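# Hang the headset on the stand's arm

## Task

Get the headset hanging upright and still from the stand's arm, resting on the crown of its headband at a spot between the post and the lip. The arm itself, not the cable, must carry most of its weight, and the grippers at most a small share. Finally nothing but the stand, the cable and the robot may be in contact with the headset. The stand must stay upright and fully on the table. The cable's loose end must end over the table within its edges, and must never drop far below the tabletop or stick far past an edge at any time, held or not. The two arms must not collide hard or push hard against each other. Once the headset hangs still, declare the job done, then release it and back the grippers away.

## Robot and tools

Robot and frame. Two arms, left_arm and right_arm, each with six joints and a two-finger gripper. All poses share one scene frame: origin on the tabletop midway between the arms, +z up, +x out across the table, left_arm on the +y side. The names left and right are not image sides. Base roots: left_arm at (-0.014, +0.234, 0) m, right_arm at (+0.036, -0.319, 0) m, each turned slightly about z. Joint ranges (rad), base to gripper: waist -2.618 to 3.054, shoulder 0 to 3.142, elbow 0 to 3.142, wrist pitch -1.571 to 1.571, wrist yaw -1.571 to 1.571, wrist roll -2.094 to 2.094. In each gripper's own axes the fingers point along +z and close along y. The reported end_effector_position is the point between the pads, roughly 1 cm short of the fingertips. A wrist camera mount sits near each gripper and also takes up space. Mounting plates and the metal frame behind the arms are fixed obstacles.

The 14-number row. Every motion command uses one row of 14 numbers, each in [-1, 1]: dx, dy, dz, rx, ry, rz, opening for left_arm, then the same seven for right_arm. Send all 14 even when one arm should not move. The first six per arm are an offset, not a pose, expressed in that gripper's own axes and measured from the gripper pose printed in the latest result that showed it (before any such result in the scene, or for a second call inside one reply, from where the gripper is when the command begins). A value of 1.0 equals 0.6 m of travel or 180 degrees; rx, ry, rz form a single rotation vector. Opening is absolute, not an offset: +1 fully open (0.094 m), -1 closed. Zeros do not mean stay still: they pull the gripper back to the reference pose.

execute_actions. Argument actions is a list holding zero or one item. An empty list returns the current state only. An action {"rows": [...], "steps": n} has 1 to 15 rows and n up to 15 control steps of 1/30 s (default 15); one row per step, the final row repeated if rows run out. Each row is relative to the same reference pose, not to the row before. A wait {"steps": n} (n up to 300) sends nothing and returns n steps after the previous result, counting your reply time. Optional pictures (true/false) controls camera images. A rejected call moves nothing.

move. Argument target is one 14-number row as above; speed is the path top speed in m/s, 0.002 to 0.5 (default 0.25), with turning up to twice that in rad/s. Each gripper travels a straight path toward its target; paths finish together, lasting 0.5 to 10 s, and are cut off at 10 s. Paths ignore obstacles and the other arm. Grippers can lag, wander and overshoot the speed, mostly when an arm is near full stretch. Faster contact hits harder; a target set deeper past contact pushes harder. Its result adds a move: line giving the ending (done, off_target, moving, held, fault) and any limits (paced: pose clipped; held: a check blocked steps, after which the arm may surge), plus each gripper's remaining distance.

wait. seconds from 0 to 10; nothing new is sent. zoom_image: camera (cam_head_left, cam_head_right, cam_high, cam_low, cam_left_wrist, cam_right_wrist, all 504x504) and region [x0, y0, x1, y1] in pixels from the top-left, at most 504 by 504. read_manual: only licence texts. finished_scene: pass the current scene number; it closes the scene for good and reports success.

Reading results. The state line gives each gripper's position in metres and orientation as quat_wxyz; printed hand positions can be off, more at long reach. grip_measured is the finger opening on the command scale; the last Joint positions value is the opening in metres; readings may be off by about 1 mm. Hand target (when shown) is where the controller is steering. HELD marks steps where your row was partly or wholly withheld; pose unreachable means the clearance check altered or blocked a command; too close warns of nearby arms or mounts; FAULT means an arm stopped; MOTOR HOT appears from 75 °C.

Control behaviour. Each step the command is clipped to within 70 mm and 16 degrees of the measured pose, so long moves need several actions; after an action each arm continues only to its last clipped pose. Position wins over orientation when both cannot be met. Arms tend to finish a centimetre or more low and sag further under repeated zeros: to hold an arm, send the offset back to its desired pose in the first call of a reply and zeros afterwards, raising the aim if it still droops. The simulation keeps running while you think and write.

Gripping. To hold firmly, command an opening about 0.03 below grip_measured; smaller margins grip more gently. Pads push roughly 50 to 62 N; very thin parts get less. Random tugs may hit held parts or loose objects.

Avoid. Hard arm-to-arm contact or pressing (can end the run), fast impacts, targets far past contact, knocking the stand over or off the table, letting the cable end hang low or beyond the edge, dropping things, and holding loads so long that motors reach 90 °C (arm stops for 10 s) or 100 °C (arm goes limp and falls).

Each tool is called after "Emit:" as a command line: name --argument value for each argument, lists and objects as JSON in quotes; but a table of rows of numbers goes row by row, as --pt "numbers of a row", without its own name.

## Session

Emit:
execute_actions --actions '[]'

Scene clock: 0.00 s of 4500.00 s.
left_arm: end_effector_position=(+0.2681, +0.0350, +0.2226) grip_measured=+1.000 end_effector_quat_wxyz=(+0.528, +0.443, +0.590, -0.419) | right_arm: end_effector_position=(+0.4743, -0.5342, +0.3762) grip_measured=+1.000 end_effector_quat_wxyz=(+0.127, +0.817, +0.318, +0.463)
Joint positions: left_arm=[0.042 1.291 0.57  0.478 1.187 0.2   0.094] | right_arm=[-0.804  1.953  2.378 -1.158 -0.635  2.013  0.094]
Joint velocities: left_arm=[-0.002  0.002 -0.007 -0.007  0.007 -0.066  0.   ] | right_arm=[-0.007  0.002 -0.012  0.022  0.022  0.022  0.   ]
Motor temperatures (°C, as the motors report them): left_arm=[26 30 30 29 26 28] | right_arm=[26 37 29 32 28 26]
Hand target (left_arm): +0.268, +0.035, +0.232; +0.539, +0.452, +0.578, -0.414
Hand target (right_arm): +0.472, -0.532, +0.379; +0.127, +0.816, +0.320, +0.464

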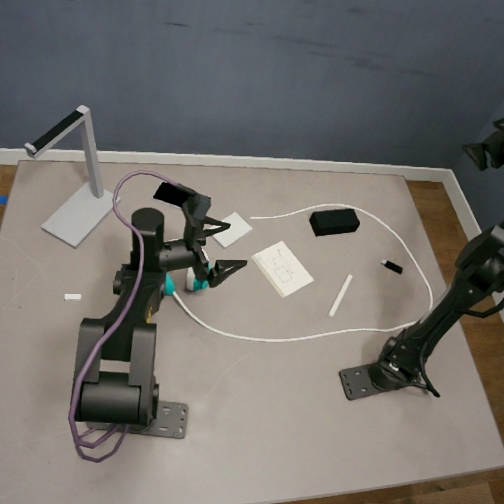

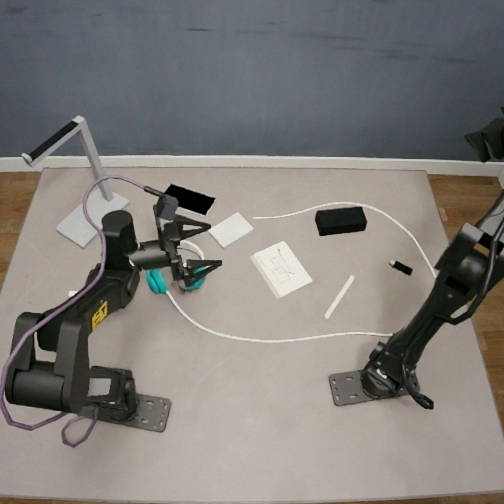

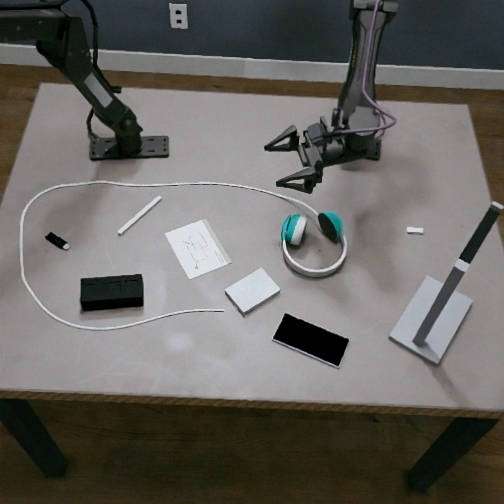

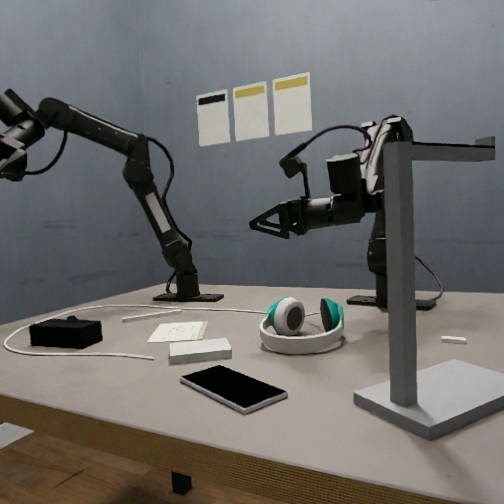

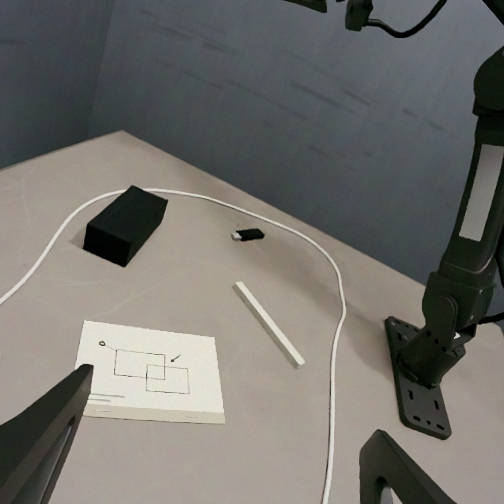

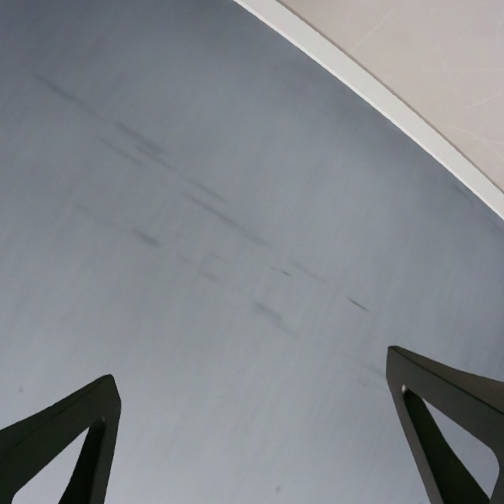

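Emit:
move --target '[0.13,0.273,-0.02,-0.515,0.229,-0.557,0.3,0,0,0,0,0,0,1]' --speed 0.4

Scene clock: 17.77 s of 4500.00 s.
left_arm: end_effector_position=(+0.4107, +0.0915, +0.1224) grip_measured=+0.302 end_effector_quat_wxyz=(-0.007, -0.452, +0.892, -0.011) | right_arm: end_effector_position=(+0.4743, -0.5342, +0.3762) grip_measured=+1.000 end_effector_quat_wxyz=(+0.127, +0.817, +0.318, +0.463)
Joint positions: left_arm=[-0.155  2.333  2.338 -1.571  0.026 -1.254  0.061] | right_arm=[-0.804  1.953  2.378 -1.158 -0.635  2.013  0.094]
Joint velocities: left_arm=[-0.007  0.002 -0.012 -0.007  0.022 -0.007  0.001] | right_arm=[ 0.002 -0.002  0.007 -0.11  -0.007 -0.022  0.   ]
Motor temperatures (°C, as the motors report them): left_arm=[26 32 33 30 26 28] | right_arm=[26 42 31 33 28 26]
Hand target (left_arm): +0.415, +0.095, +0.138; +0.011, -0.457, +0.889, -0.020
Hand target (right_arm): +0.474, -0.534, +0.376; +0.127, +0.817, +0.318, +0.463
Off the commanded pose (left_arm): 0.021 m, 2 deg.
Off the commanded pose (right_arm): 0.000 m, 0 deg.
joint sent to its limit (left arm) — the command would take joint 4 (wrist pitch) past its lower limit, so that joint was sent only as far as its limit.
After step 90, 10.93 s passed at rest.
move: off_target (left_arm)

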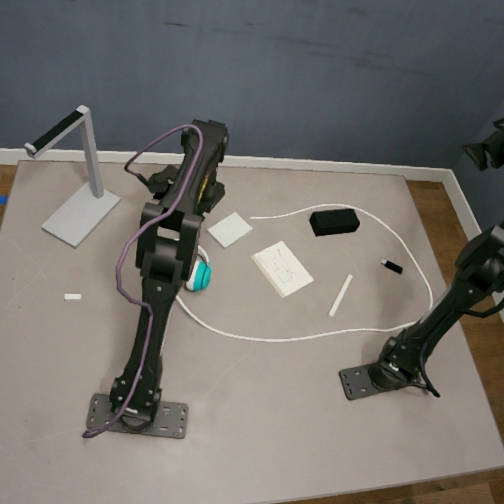

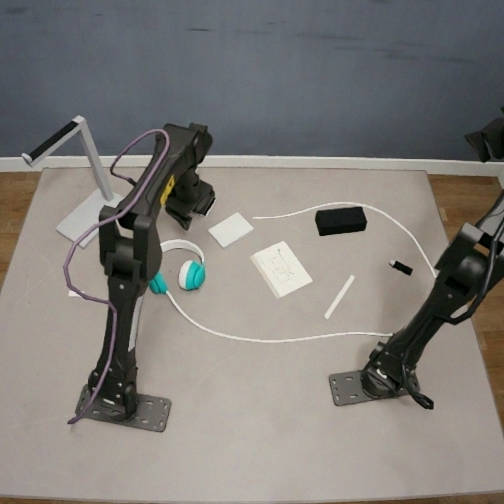

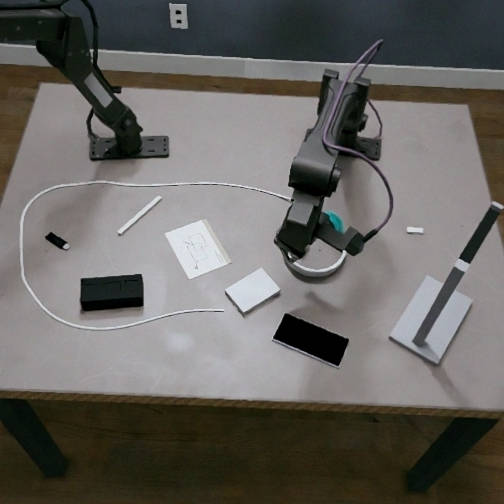

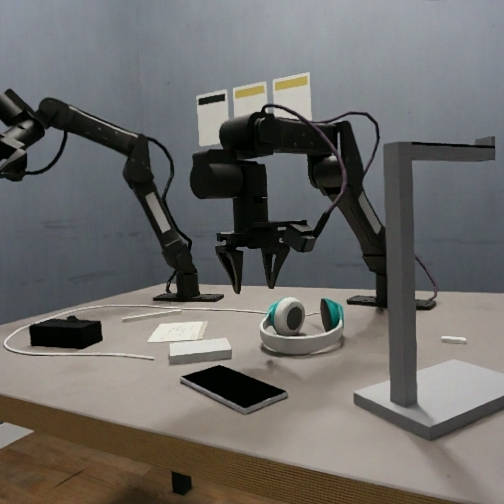

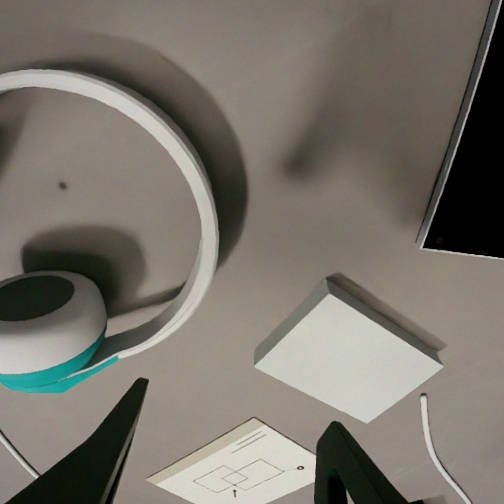

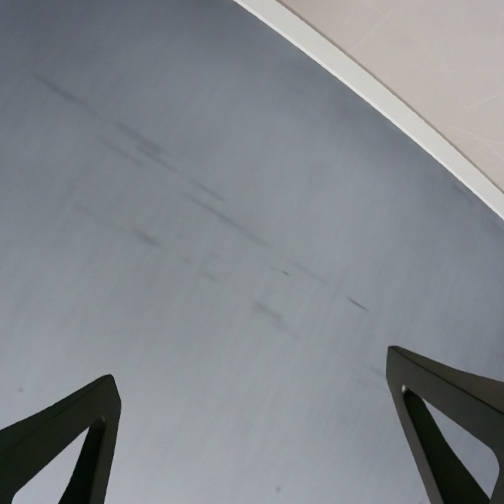

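Emit:
move --target '[-0.04,0.03,0.07,0,0,0,0.3,0,0,0,0,0,0,1]'

Scene clock: 25.87 s of 4500.00 s.
left_arm: end_effector_position=(+0.4089, +0.1208, +0.0691) grip_measured=+0.302 end_effector_quat_wxyz=(-0.020, -0.455, +0.890, -0.001) | right_arm: end_effector_position=(+0.4743, -0.5342, +0.3762) grip_measured=+1.000 end_effector_quat_wxyz=(+0.127, +0.817, +0.318, +0.463)
Joint positions: left_arm=[-0.092  2.284  2.041 -1.355  0.028 -1.197  0.061] | right_arm=[-0.804  1.953  2.378 -1.158 -0.635  2.013  0.094]
Joint velocities: left_arm=[-0.007 -0.012  0.007  0.037  0.007 -0.051  0.001] | right_arm=[ 0.012  0.012 -0.002  0.007  0.022 -0.066  0.   ]
Motor temperatures (°C, as the motors report them): left_arm=[26 37 33 30 26 28] | right_arm=[26 43 32 34 28 26]
Hand target (left_arm): +0.411, +0.120, +0.080; -0.007, -0.452, +0.892, -0.011
Hand target (right_arm): +0.474, -0.534, +0.376; +0.127, +0.817, +0.318, +0.463
Off the commanded pose (left_arm): 0.011 m, 2 deg.
Off the commanded pose (right_arm): 0.000 m, 0 deg.
After step 90, 4.07 s passed at rest.
move: off_target (left_arm)

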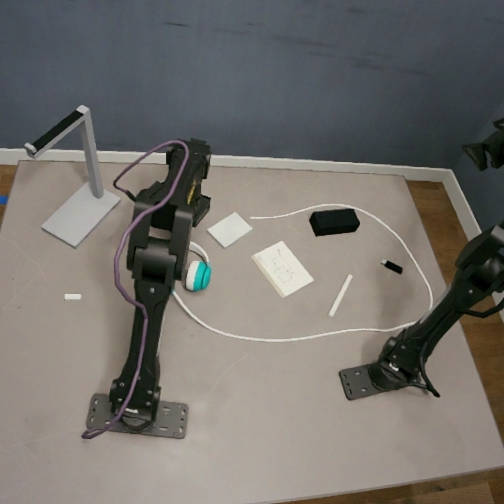

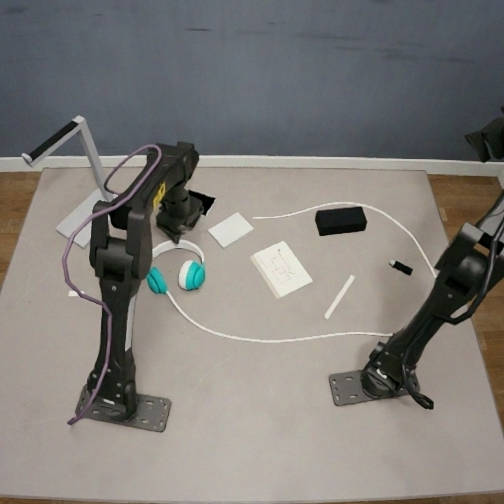

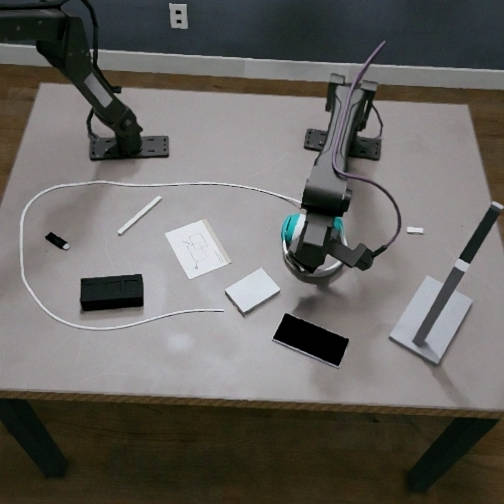

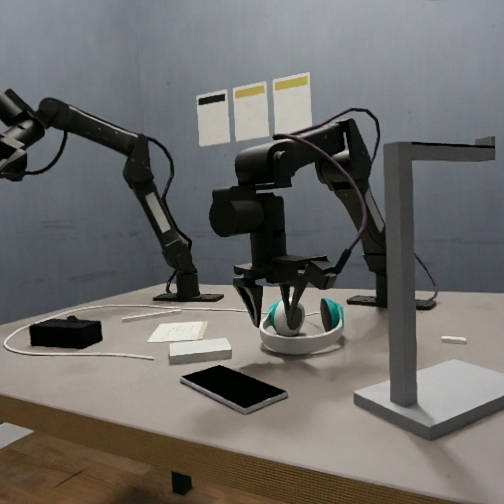

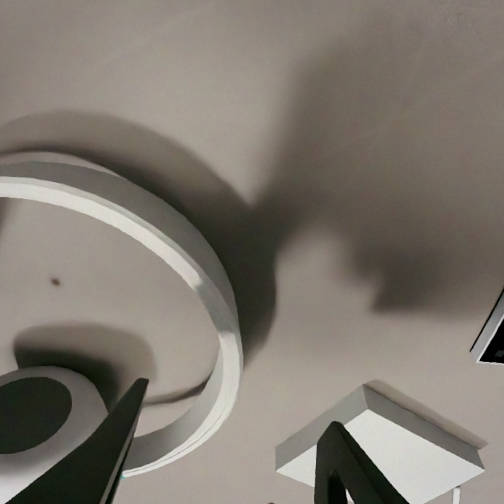

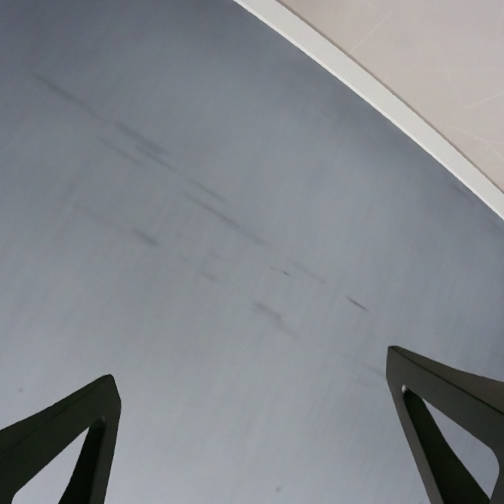

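Emit:
move --target '[-0.015,0.01,0.06,0,0,0,0.2,0,0,0,0,0,0,1]' --speed 0.08

Emit:
move --target '[0,0,0,0,0,0,-0.9,0,0,0,0,0,0,1]'

Emit:
move --target '[0,0,-0.25,0,0,0,-0.9,0,0,0,0,0,0,1]' --speed 0.12

Scene clock: 37.23 s of 4500.00 s.
left_arm: end_effector_position=(+0.4071, +0.1286, +0.0309) grip_measured=+0.202 end_effector_quat_wxyz=(-0.024, -0.455, +0.890, +0.002) | right_arm: end_effector_position=(+0.4743, -0.5342, +0.3762) grip_measured=+1.000 end_effector_quat_wxyz=(+0.127, +0.817, +0.318, +0.463)
Joint positions: left_arm=[-0.076  2.293  1.903 -1.219  0.028 -1.179  0.056] | right_arm=[-0.804  1.953  2.378 -1.158 -0.635  2.013  0.094]
Joint velocities: left_arm=[ 0.002 -0.007 -0.012 -0.007  0.037  0.007 -0.001] | right_arm=[-0.002 -0.002  0.027 -0.066  0.007 -0.066  0.   ]
Motor temperatures (°C, as the motors report them): left_arm=[26 42 32 29 26 28] | right_arm=[26 43 32 34 28 26]
Hand target (left_arm): +0.408, +0.131, +0.033; -0.020, -0.455, +0.890, -0.001
Hand target (right_arm): +0.474, -0.534, +0.376; +0.127, +0.817, +0.318, +0.463
Off the commanded pose (left_arm): 0.003 m, 1 deg.
Off the commanded pose (right_arm): 0.000 m, 0 deg.
After step 90, 7.37 s passed at rest.
move: done

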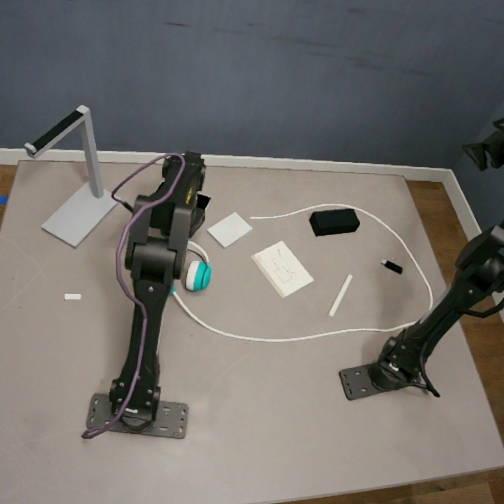

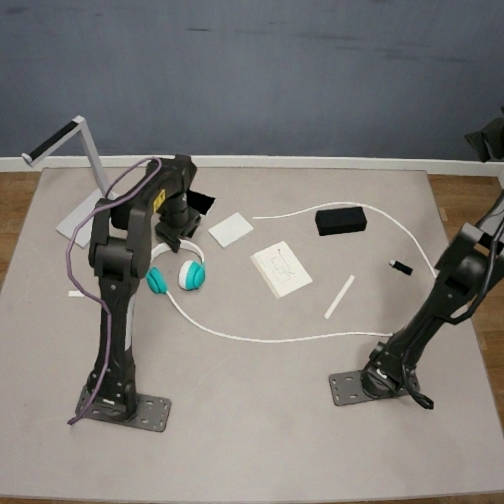

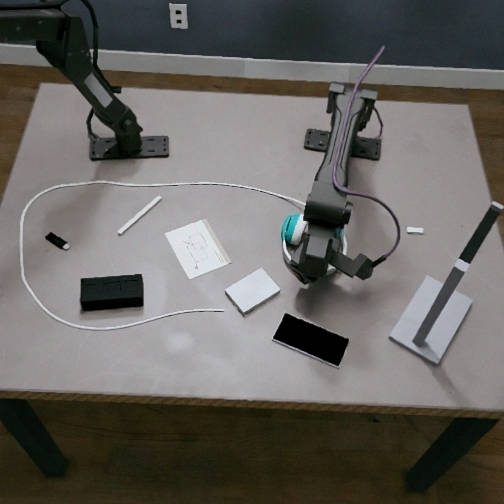

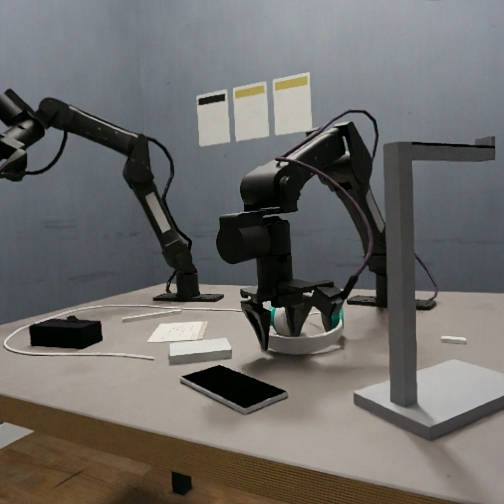

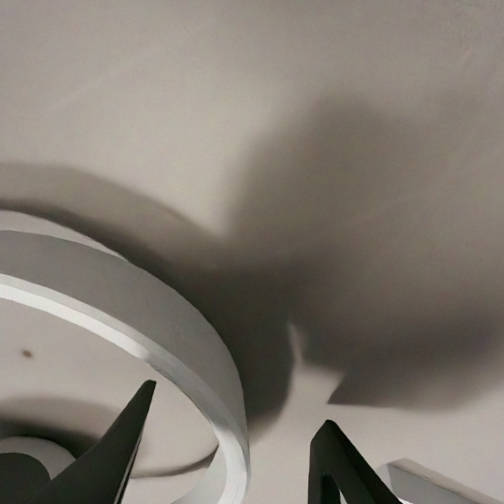

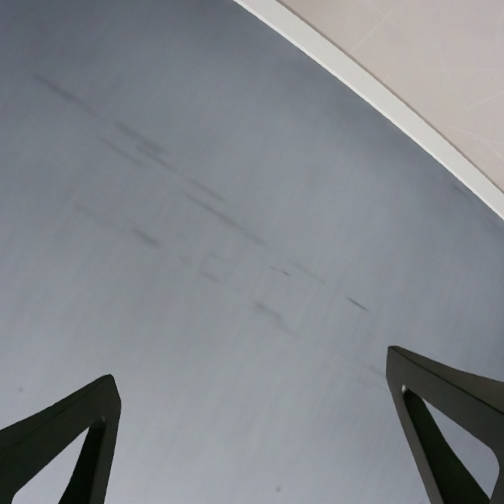

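Scene clock: 37.73 s of 4500.00 s.
left_arm: end_effector_position=(+0.4017, +0.1307, +0.0316) grip_measured=-0.835 end_effector_quat_wxyz=(-0.029, -0.455, +0.890, +0.012) | right_arm: end_effector_position=(+0.4743, -0.5342, +0.3762) grip_measured=+1.000 end_effector_quat_wxyz=(+0.127, +0.817, +0.318, +0.463)
Joint positions: left_arm=[-0.077  2.292  1.903 -1.242  0.02  -1.181  0.008] | right_arm=[-0.804  1.953  2.378 -1.158 -0.635  2.013  0.094]
Joint velocities: left_arm=[-0.007  0.007 -0.002 -0.022  0.007 -0.037 -0.002] | right_arm=[-0.017 -0.027 -0.002  0.037 -0.037 -0.022  0.   ]
Motor temperatures (°C, as the motors report them): left_arm=[26 42 32 29 26 28] | right_arm=[26 43 32 34 28 26]
Hand target (left_arm): +0.407, +0.129, +0.031; -0.024, -0.455, +0.890, +0.002
Hand target (right_arm): +0.474, -0.534, +0.376; +0.127, +0.817, +0.318, +0.463
Off the commanded pose (left_arm): 0.006 m, 1 deg.
Off the commanded pose (right_arm): 0.000 m, 0 deg.
move: done

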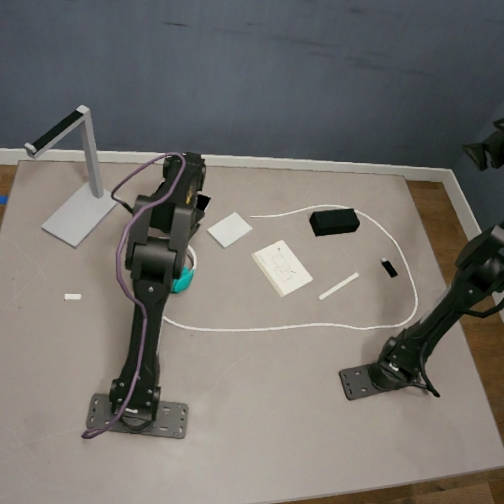

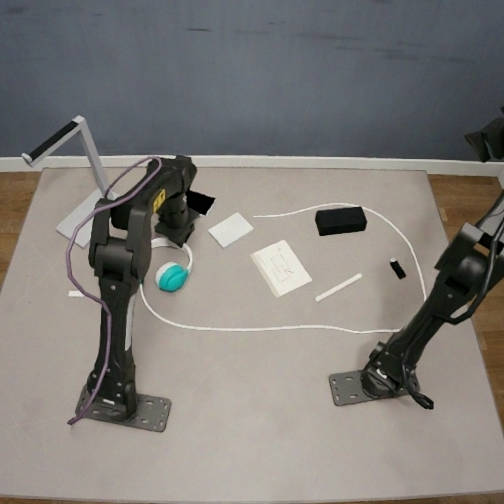

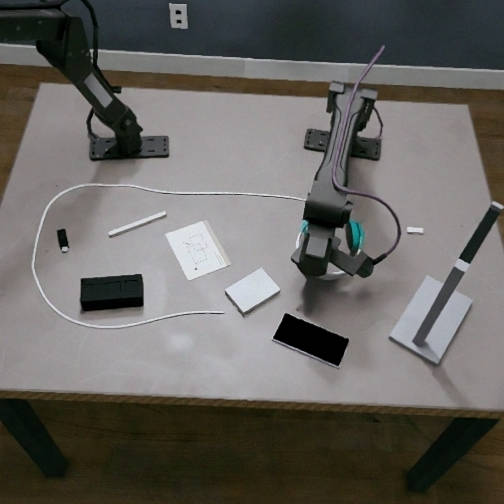

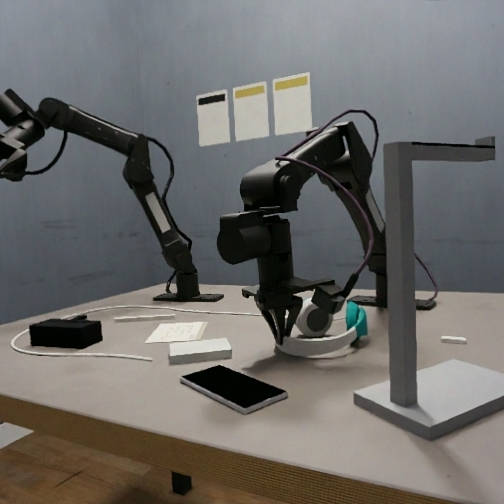

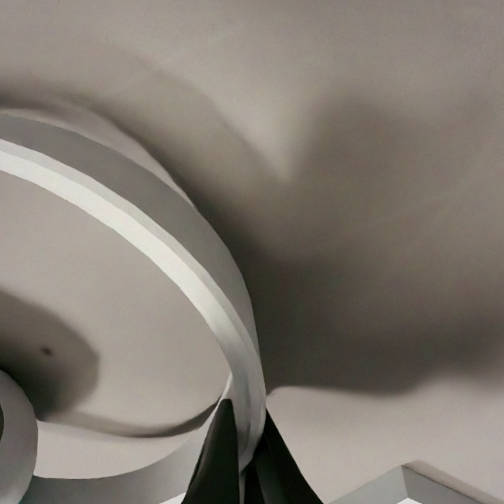

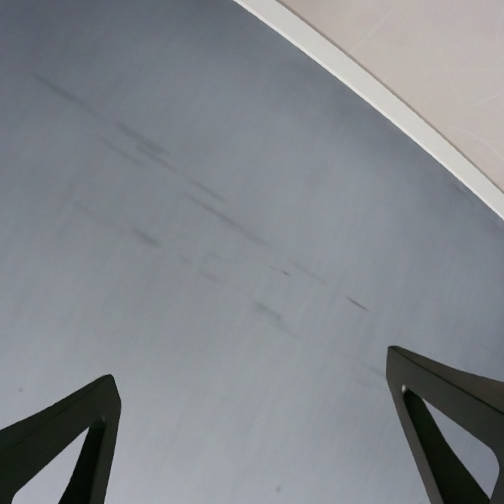

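Scene clock: 39.37 s of 4500.00 s.
left_arm: end_effector_position=(+0.4096, +0.1279, +0.1629) grip_measured=-0.841 end_effector_quat_wxyz=(+0.024, -0.453, +0.890, -0.038) | right_arm: end_effector_position=(+0.4743, -0.5342, +0.3762) grip_measured=+1.000 end_effector_quat_wxyz=(+0.127, +0.817, +0.318, +0.463)
Joint positions: left_arm=[-0.077  2.204  2.282 -1.563  0.025 -1.179  0.007] | right_arm=[-0.804  1.953  2.378 -1.158 -0.635  2.013  0.094]
Joint velocities: left_arm=[-0.002 -0.007 -0.007 -0.051 -0.007 -0.037 -0.001] | right_arm=[ 0.002  0.007  0.012 -0.007 -0.051 -0.037  0.   ]
Motor temperatures (°C, as the motors report them): left_arm=[26 42 33 29 26 28] | right_arm=[26 44 32 34 28 26]
Hand target (left_arm): +0.409, +0.131, +0.180; +0.039, -0.455, +0.889, -0.047
Hand target (right_arm): +0.474, -0.534, +0.376; +0.127, +0.817, +0.318, +0.463
Off the commanded pose (left_arm): 0.019 m, 8 deg.
Off the commanded pose (right_arm): 0.000 m, 0 deg.
joint sent to its limit (left arm) — the command would take joint 4 (wrist pitch) past its lower limit, so that joint was sent only as far as its limit.
move: off_target (left_arm)

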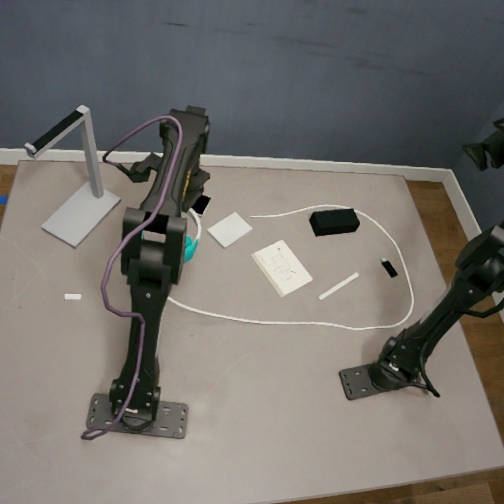

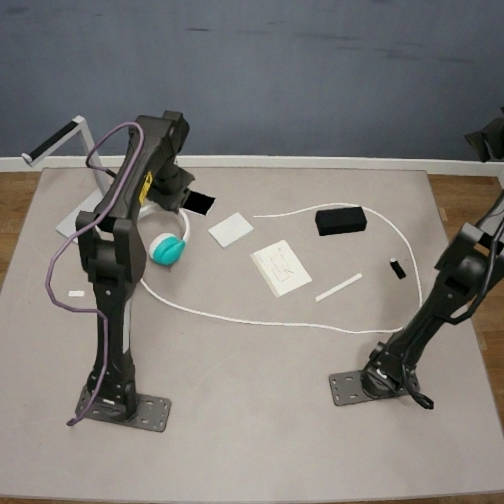

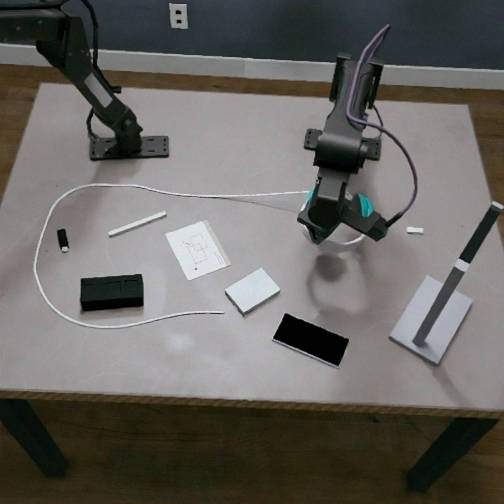

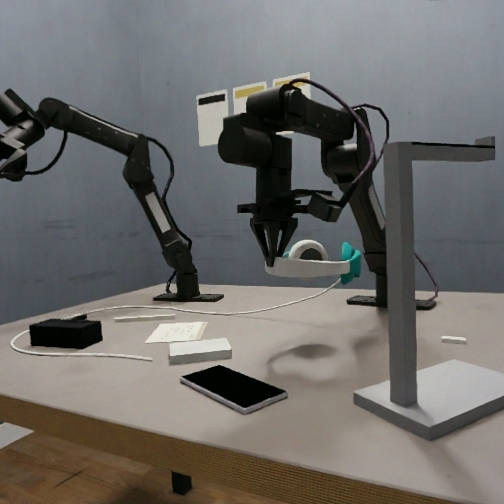

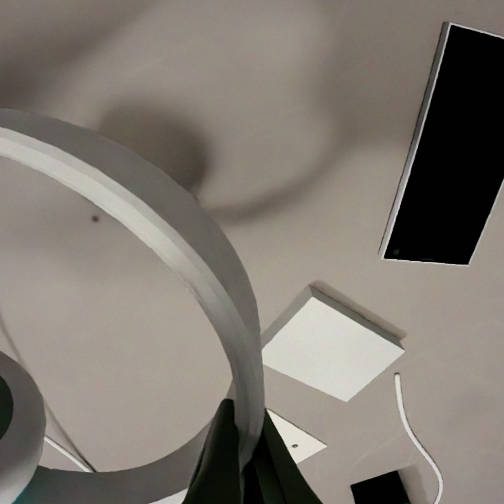

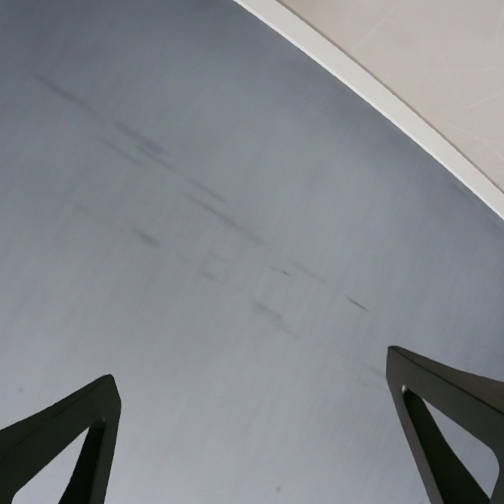

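Emit:
move --target '[-0.19,0.3,-0.4,0.441,-0.239,0.065,-0.9,0,0,0,0,0,0,1]' --speed 0.15

Scene clock: 59.10 s of 4500.00 s.
left_arm: end_effector_position=(+0.3123, +0.3341, +0.3766) grip_measured=-0.841 end_effector_quat_wxyz=(+0.586, -0.259, +0.640, -0.425) | right_arm: end_effector_position=(+0.4743, -0.5342, +0.3762) grip_measured=+1.000 end_effector_quat_wxyz=(+0.127, +0.817, +0.318, +0.463)
Joint positions: left_arm=[ 0.905  1.048  0.866  0.268  0.987 -1.084  0.007] | right_arm=[-0.804  1.953  2.378 -1.158 -0.635  2.013  0.094]
Joint velocities: left_arm=[-0.002 -0.022 -0.002  0.037  0.007 -0.007  0.   ] | right_arm=[-0.007  0.007 -0.002 -0.081 -0.037 -0.051  0.   ]
Motor temperatures (°C, as the motors report them): left_arm=[26 42 33 30 26 28] | right_arm=[26 44 32 35 28 26]
Hand target (left_arm): +0.310, +0.334, +0.389; +0.608, -0.231, +0.637, -0.414
Hand target (right_arm): +0.474, -0.534, +0.376; +0.127, +0.817, +0.318, +0.463
Off the commanded pose (left_arm): 0.011 m, 4 deg.
Off the commanded pose (right_arm): 0.000 m, 0 deg.
After step 90, 10.70 s passed at rest.
move: off_target (left_arm)

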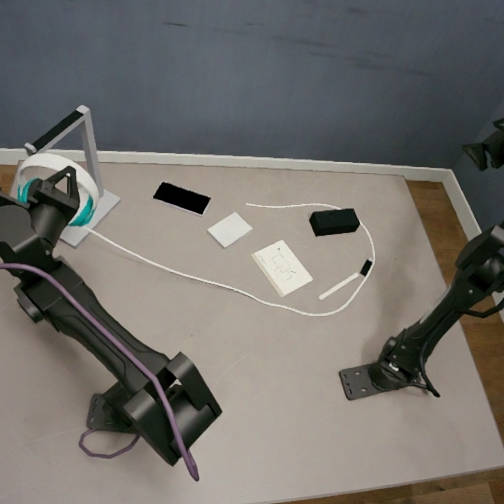

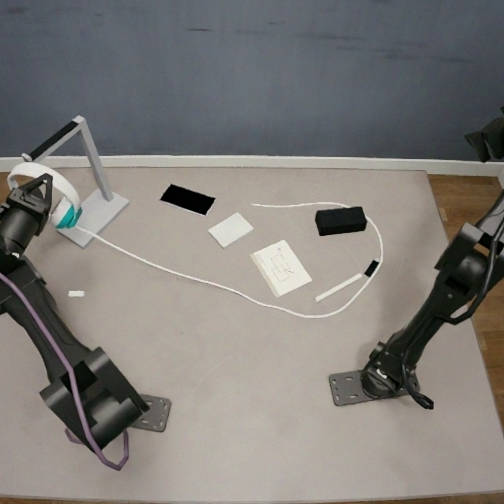

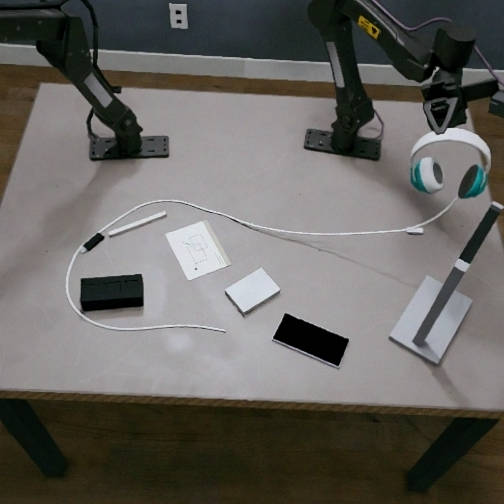

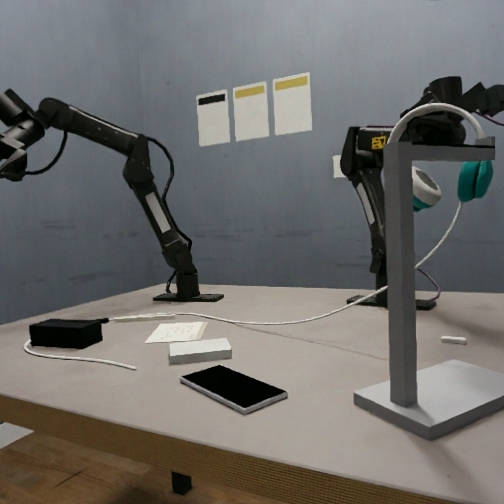

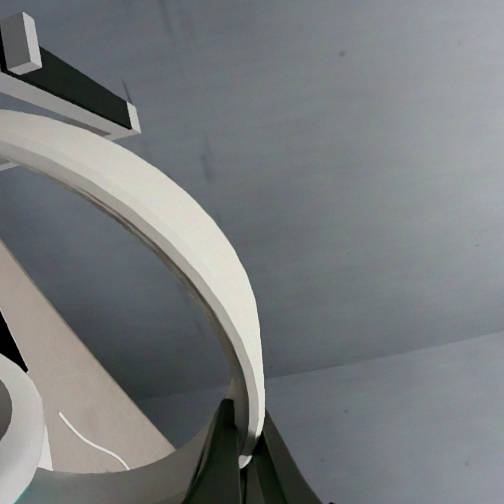

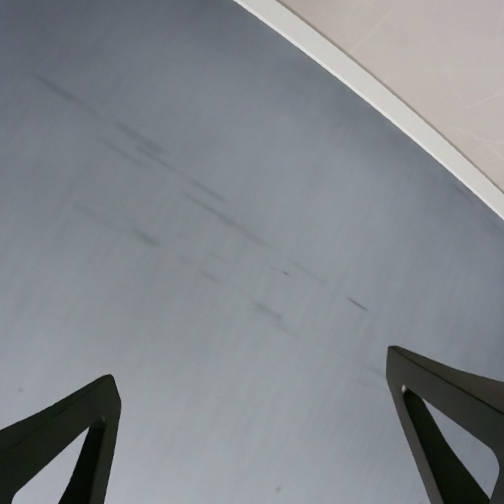

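Emit:
move --target '[-0.12,0.05,0.105,0.02,-0.01,0,-0.9,0,0,0,0,0,0,1]' --speed 0.08

Scene clock: 67.43 s of 4500.00 s.
left_arm: end_effector_position=(+0.3898, +0.3964, +0.3542) grip_measured=-0.841 end_effector_quat_wxyz=(+0.560, -0.292, +0.626, -0.457) | right_arm: end_effector_position=(+0.4743, -0.5342, +0.3762) grip_measured=+1.000 end_effector_quat_wxyz=(+0.127, +0.817, +0.318, +0.463)
Joint positions: left_arm=[ 0.884  1.46   1.058  0.483  0.97  -1.189  0.007] | right_arm=[-0.804  1.953  2.378 -1.158 -0.635  2.013  0.094]
Joint velocities: left_arm=[-0.017 -0.012  0.002  0.022 -0.081 -0.007 -0.002] | right_arm=[ 0.002 -0.007  0.017 -0.007  0.007  0.037  0.   ]
Motor temperatures (°C, as the motors report them): left_arm=[26 38 34 32 26 28] | right_arm=[26 44 32 35 28 26]
Hand target (left_arm): +0.389, +0.393, +0.390; +0.603, -0.248, +0.617, -0.441
Hand target (right_arm): +0.474, -0.534, +0.376; +0.127, +0.817, +0.318, +0.463
Off the commanded pose (left_arm): 0.038 m, 7 deg.
Off the commanded pose (right_arm): 0.000 m, 0 deg.
After step 90, 3.73 s passed at rest.
move: off_target (left_arm)

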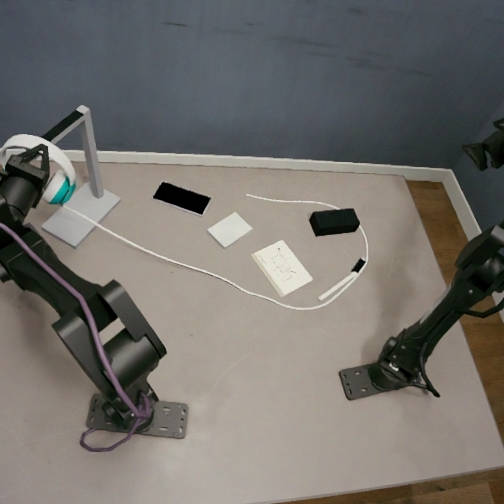

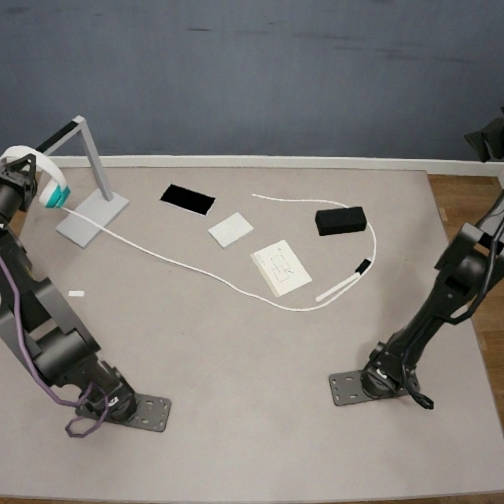

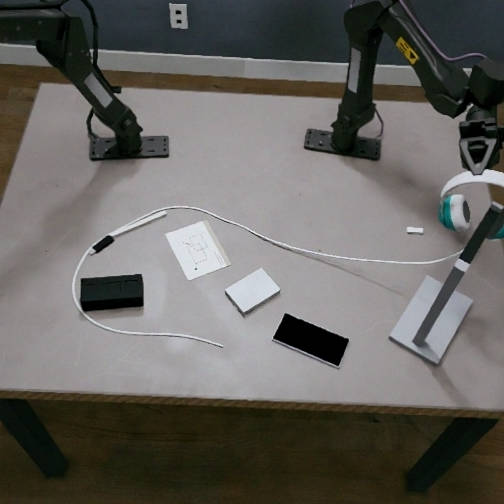

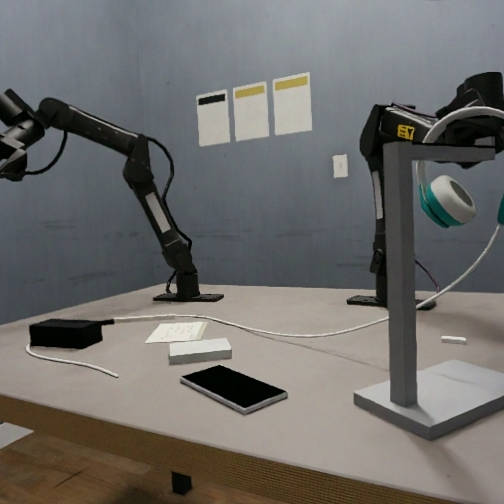

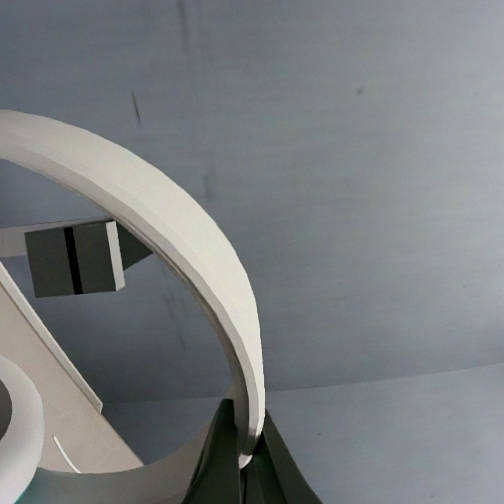

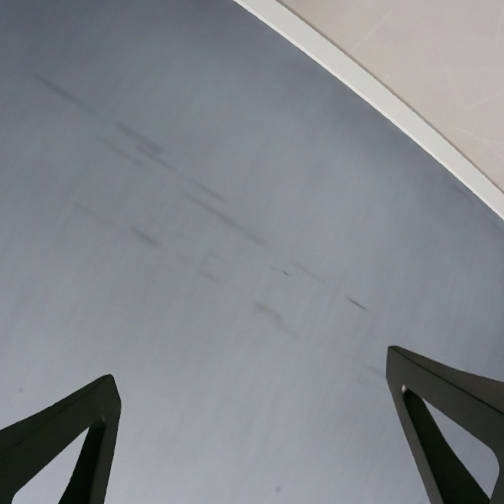

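Emit:
move --target '[0,-0.07,0.16,0.035,-0.01,0.03,-0.9,0,0,0,0,0,0,1]' --speed 0.06

Scene clock: 77.37 s of 4500.00 s.
left_arm: end_effector_position=(+0.4761, +0.3571, +0.3565) grip_measured=-0.841 end_effector_quat_wxyz=(+0.559, -0.284, +0.621, -0.471) | right_arm: end_effector_position=(+0.4743, -0.5342, +0.3762) grip_measured=+1.000 end_effector_quat_wxyz=(+0.127, +0.817, +0.318, +0.463)
Joint positions: left_arm=[ 0.649  1.66   1.245  0.51   0.759 -1.194  0.007] | right_arm=[-0.804  1.953  2.378 -1.158 -0.635  2.013  0.094]
Joint velocities: left_arm=[ 0.007 -0.007 -0.007  0.051 -0.037 -0.007 -0.   ] | right_arm=[-0.027  0.007  0.012  0.037 -0.051 -0.051  0.   ]
Motor temperatures (°C, as the motors report them): left_arm=[26 37 36 33 26 28] | right_arm=[26 45 32 35 28 26]
Hand target (left_arm): +0.474, +0.355, +0.396; +0.607, -0.240, +0.603, -0.459
Hand target (right_arm): +0.474, -0.534, +0.376; +0.127, +0.817, +0.318, +0.463
Off the commanded pose (left_arm): 0.040 m, 8 deg.
Off the commanded pose (right_arm): 0.000 m, 0 deg.
After step 90, 4.87 s passed at rest.
move: off_target (left_arm)

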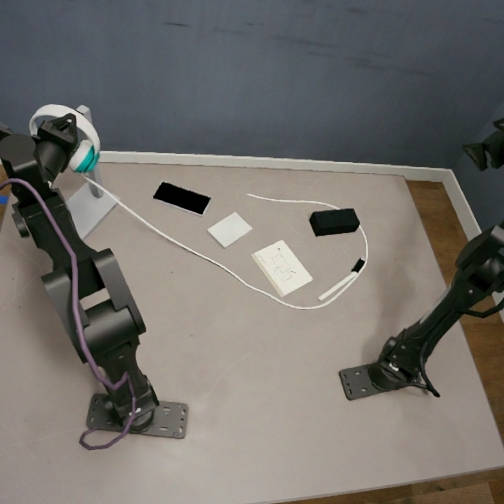

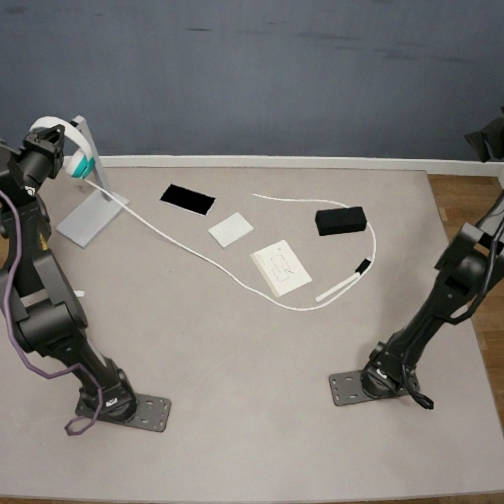

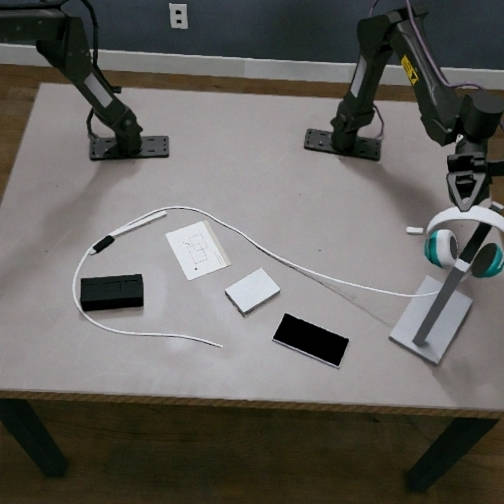

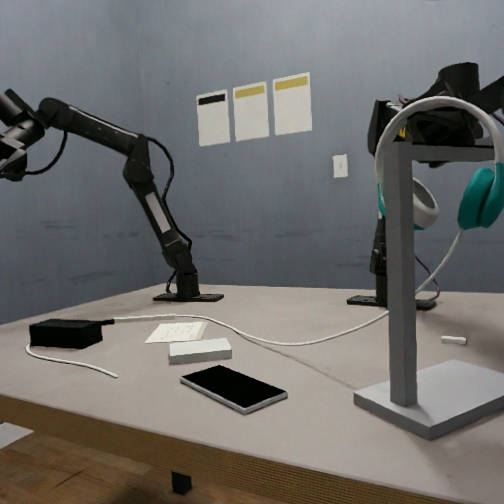

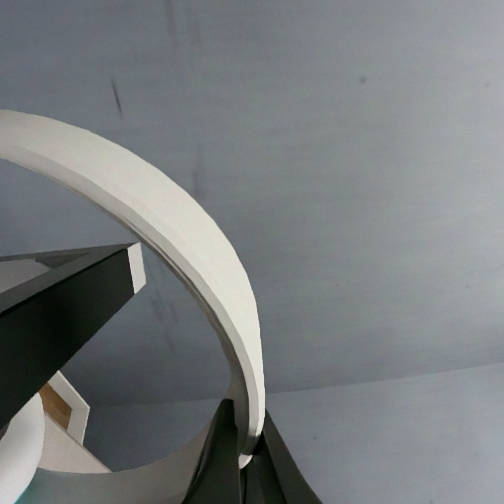

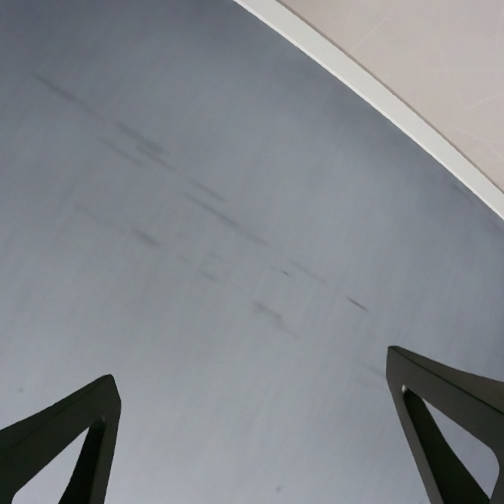

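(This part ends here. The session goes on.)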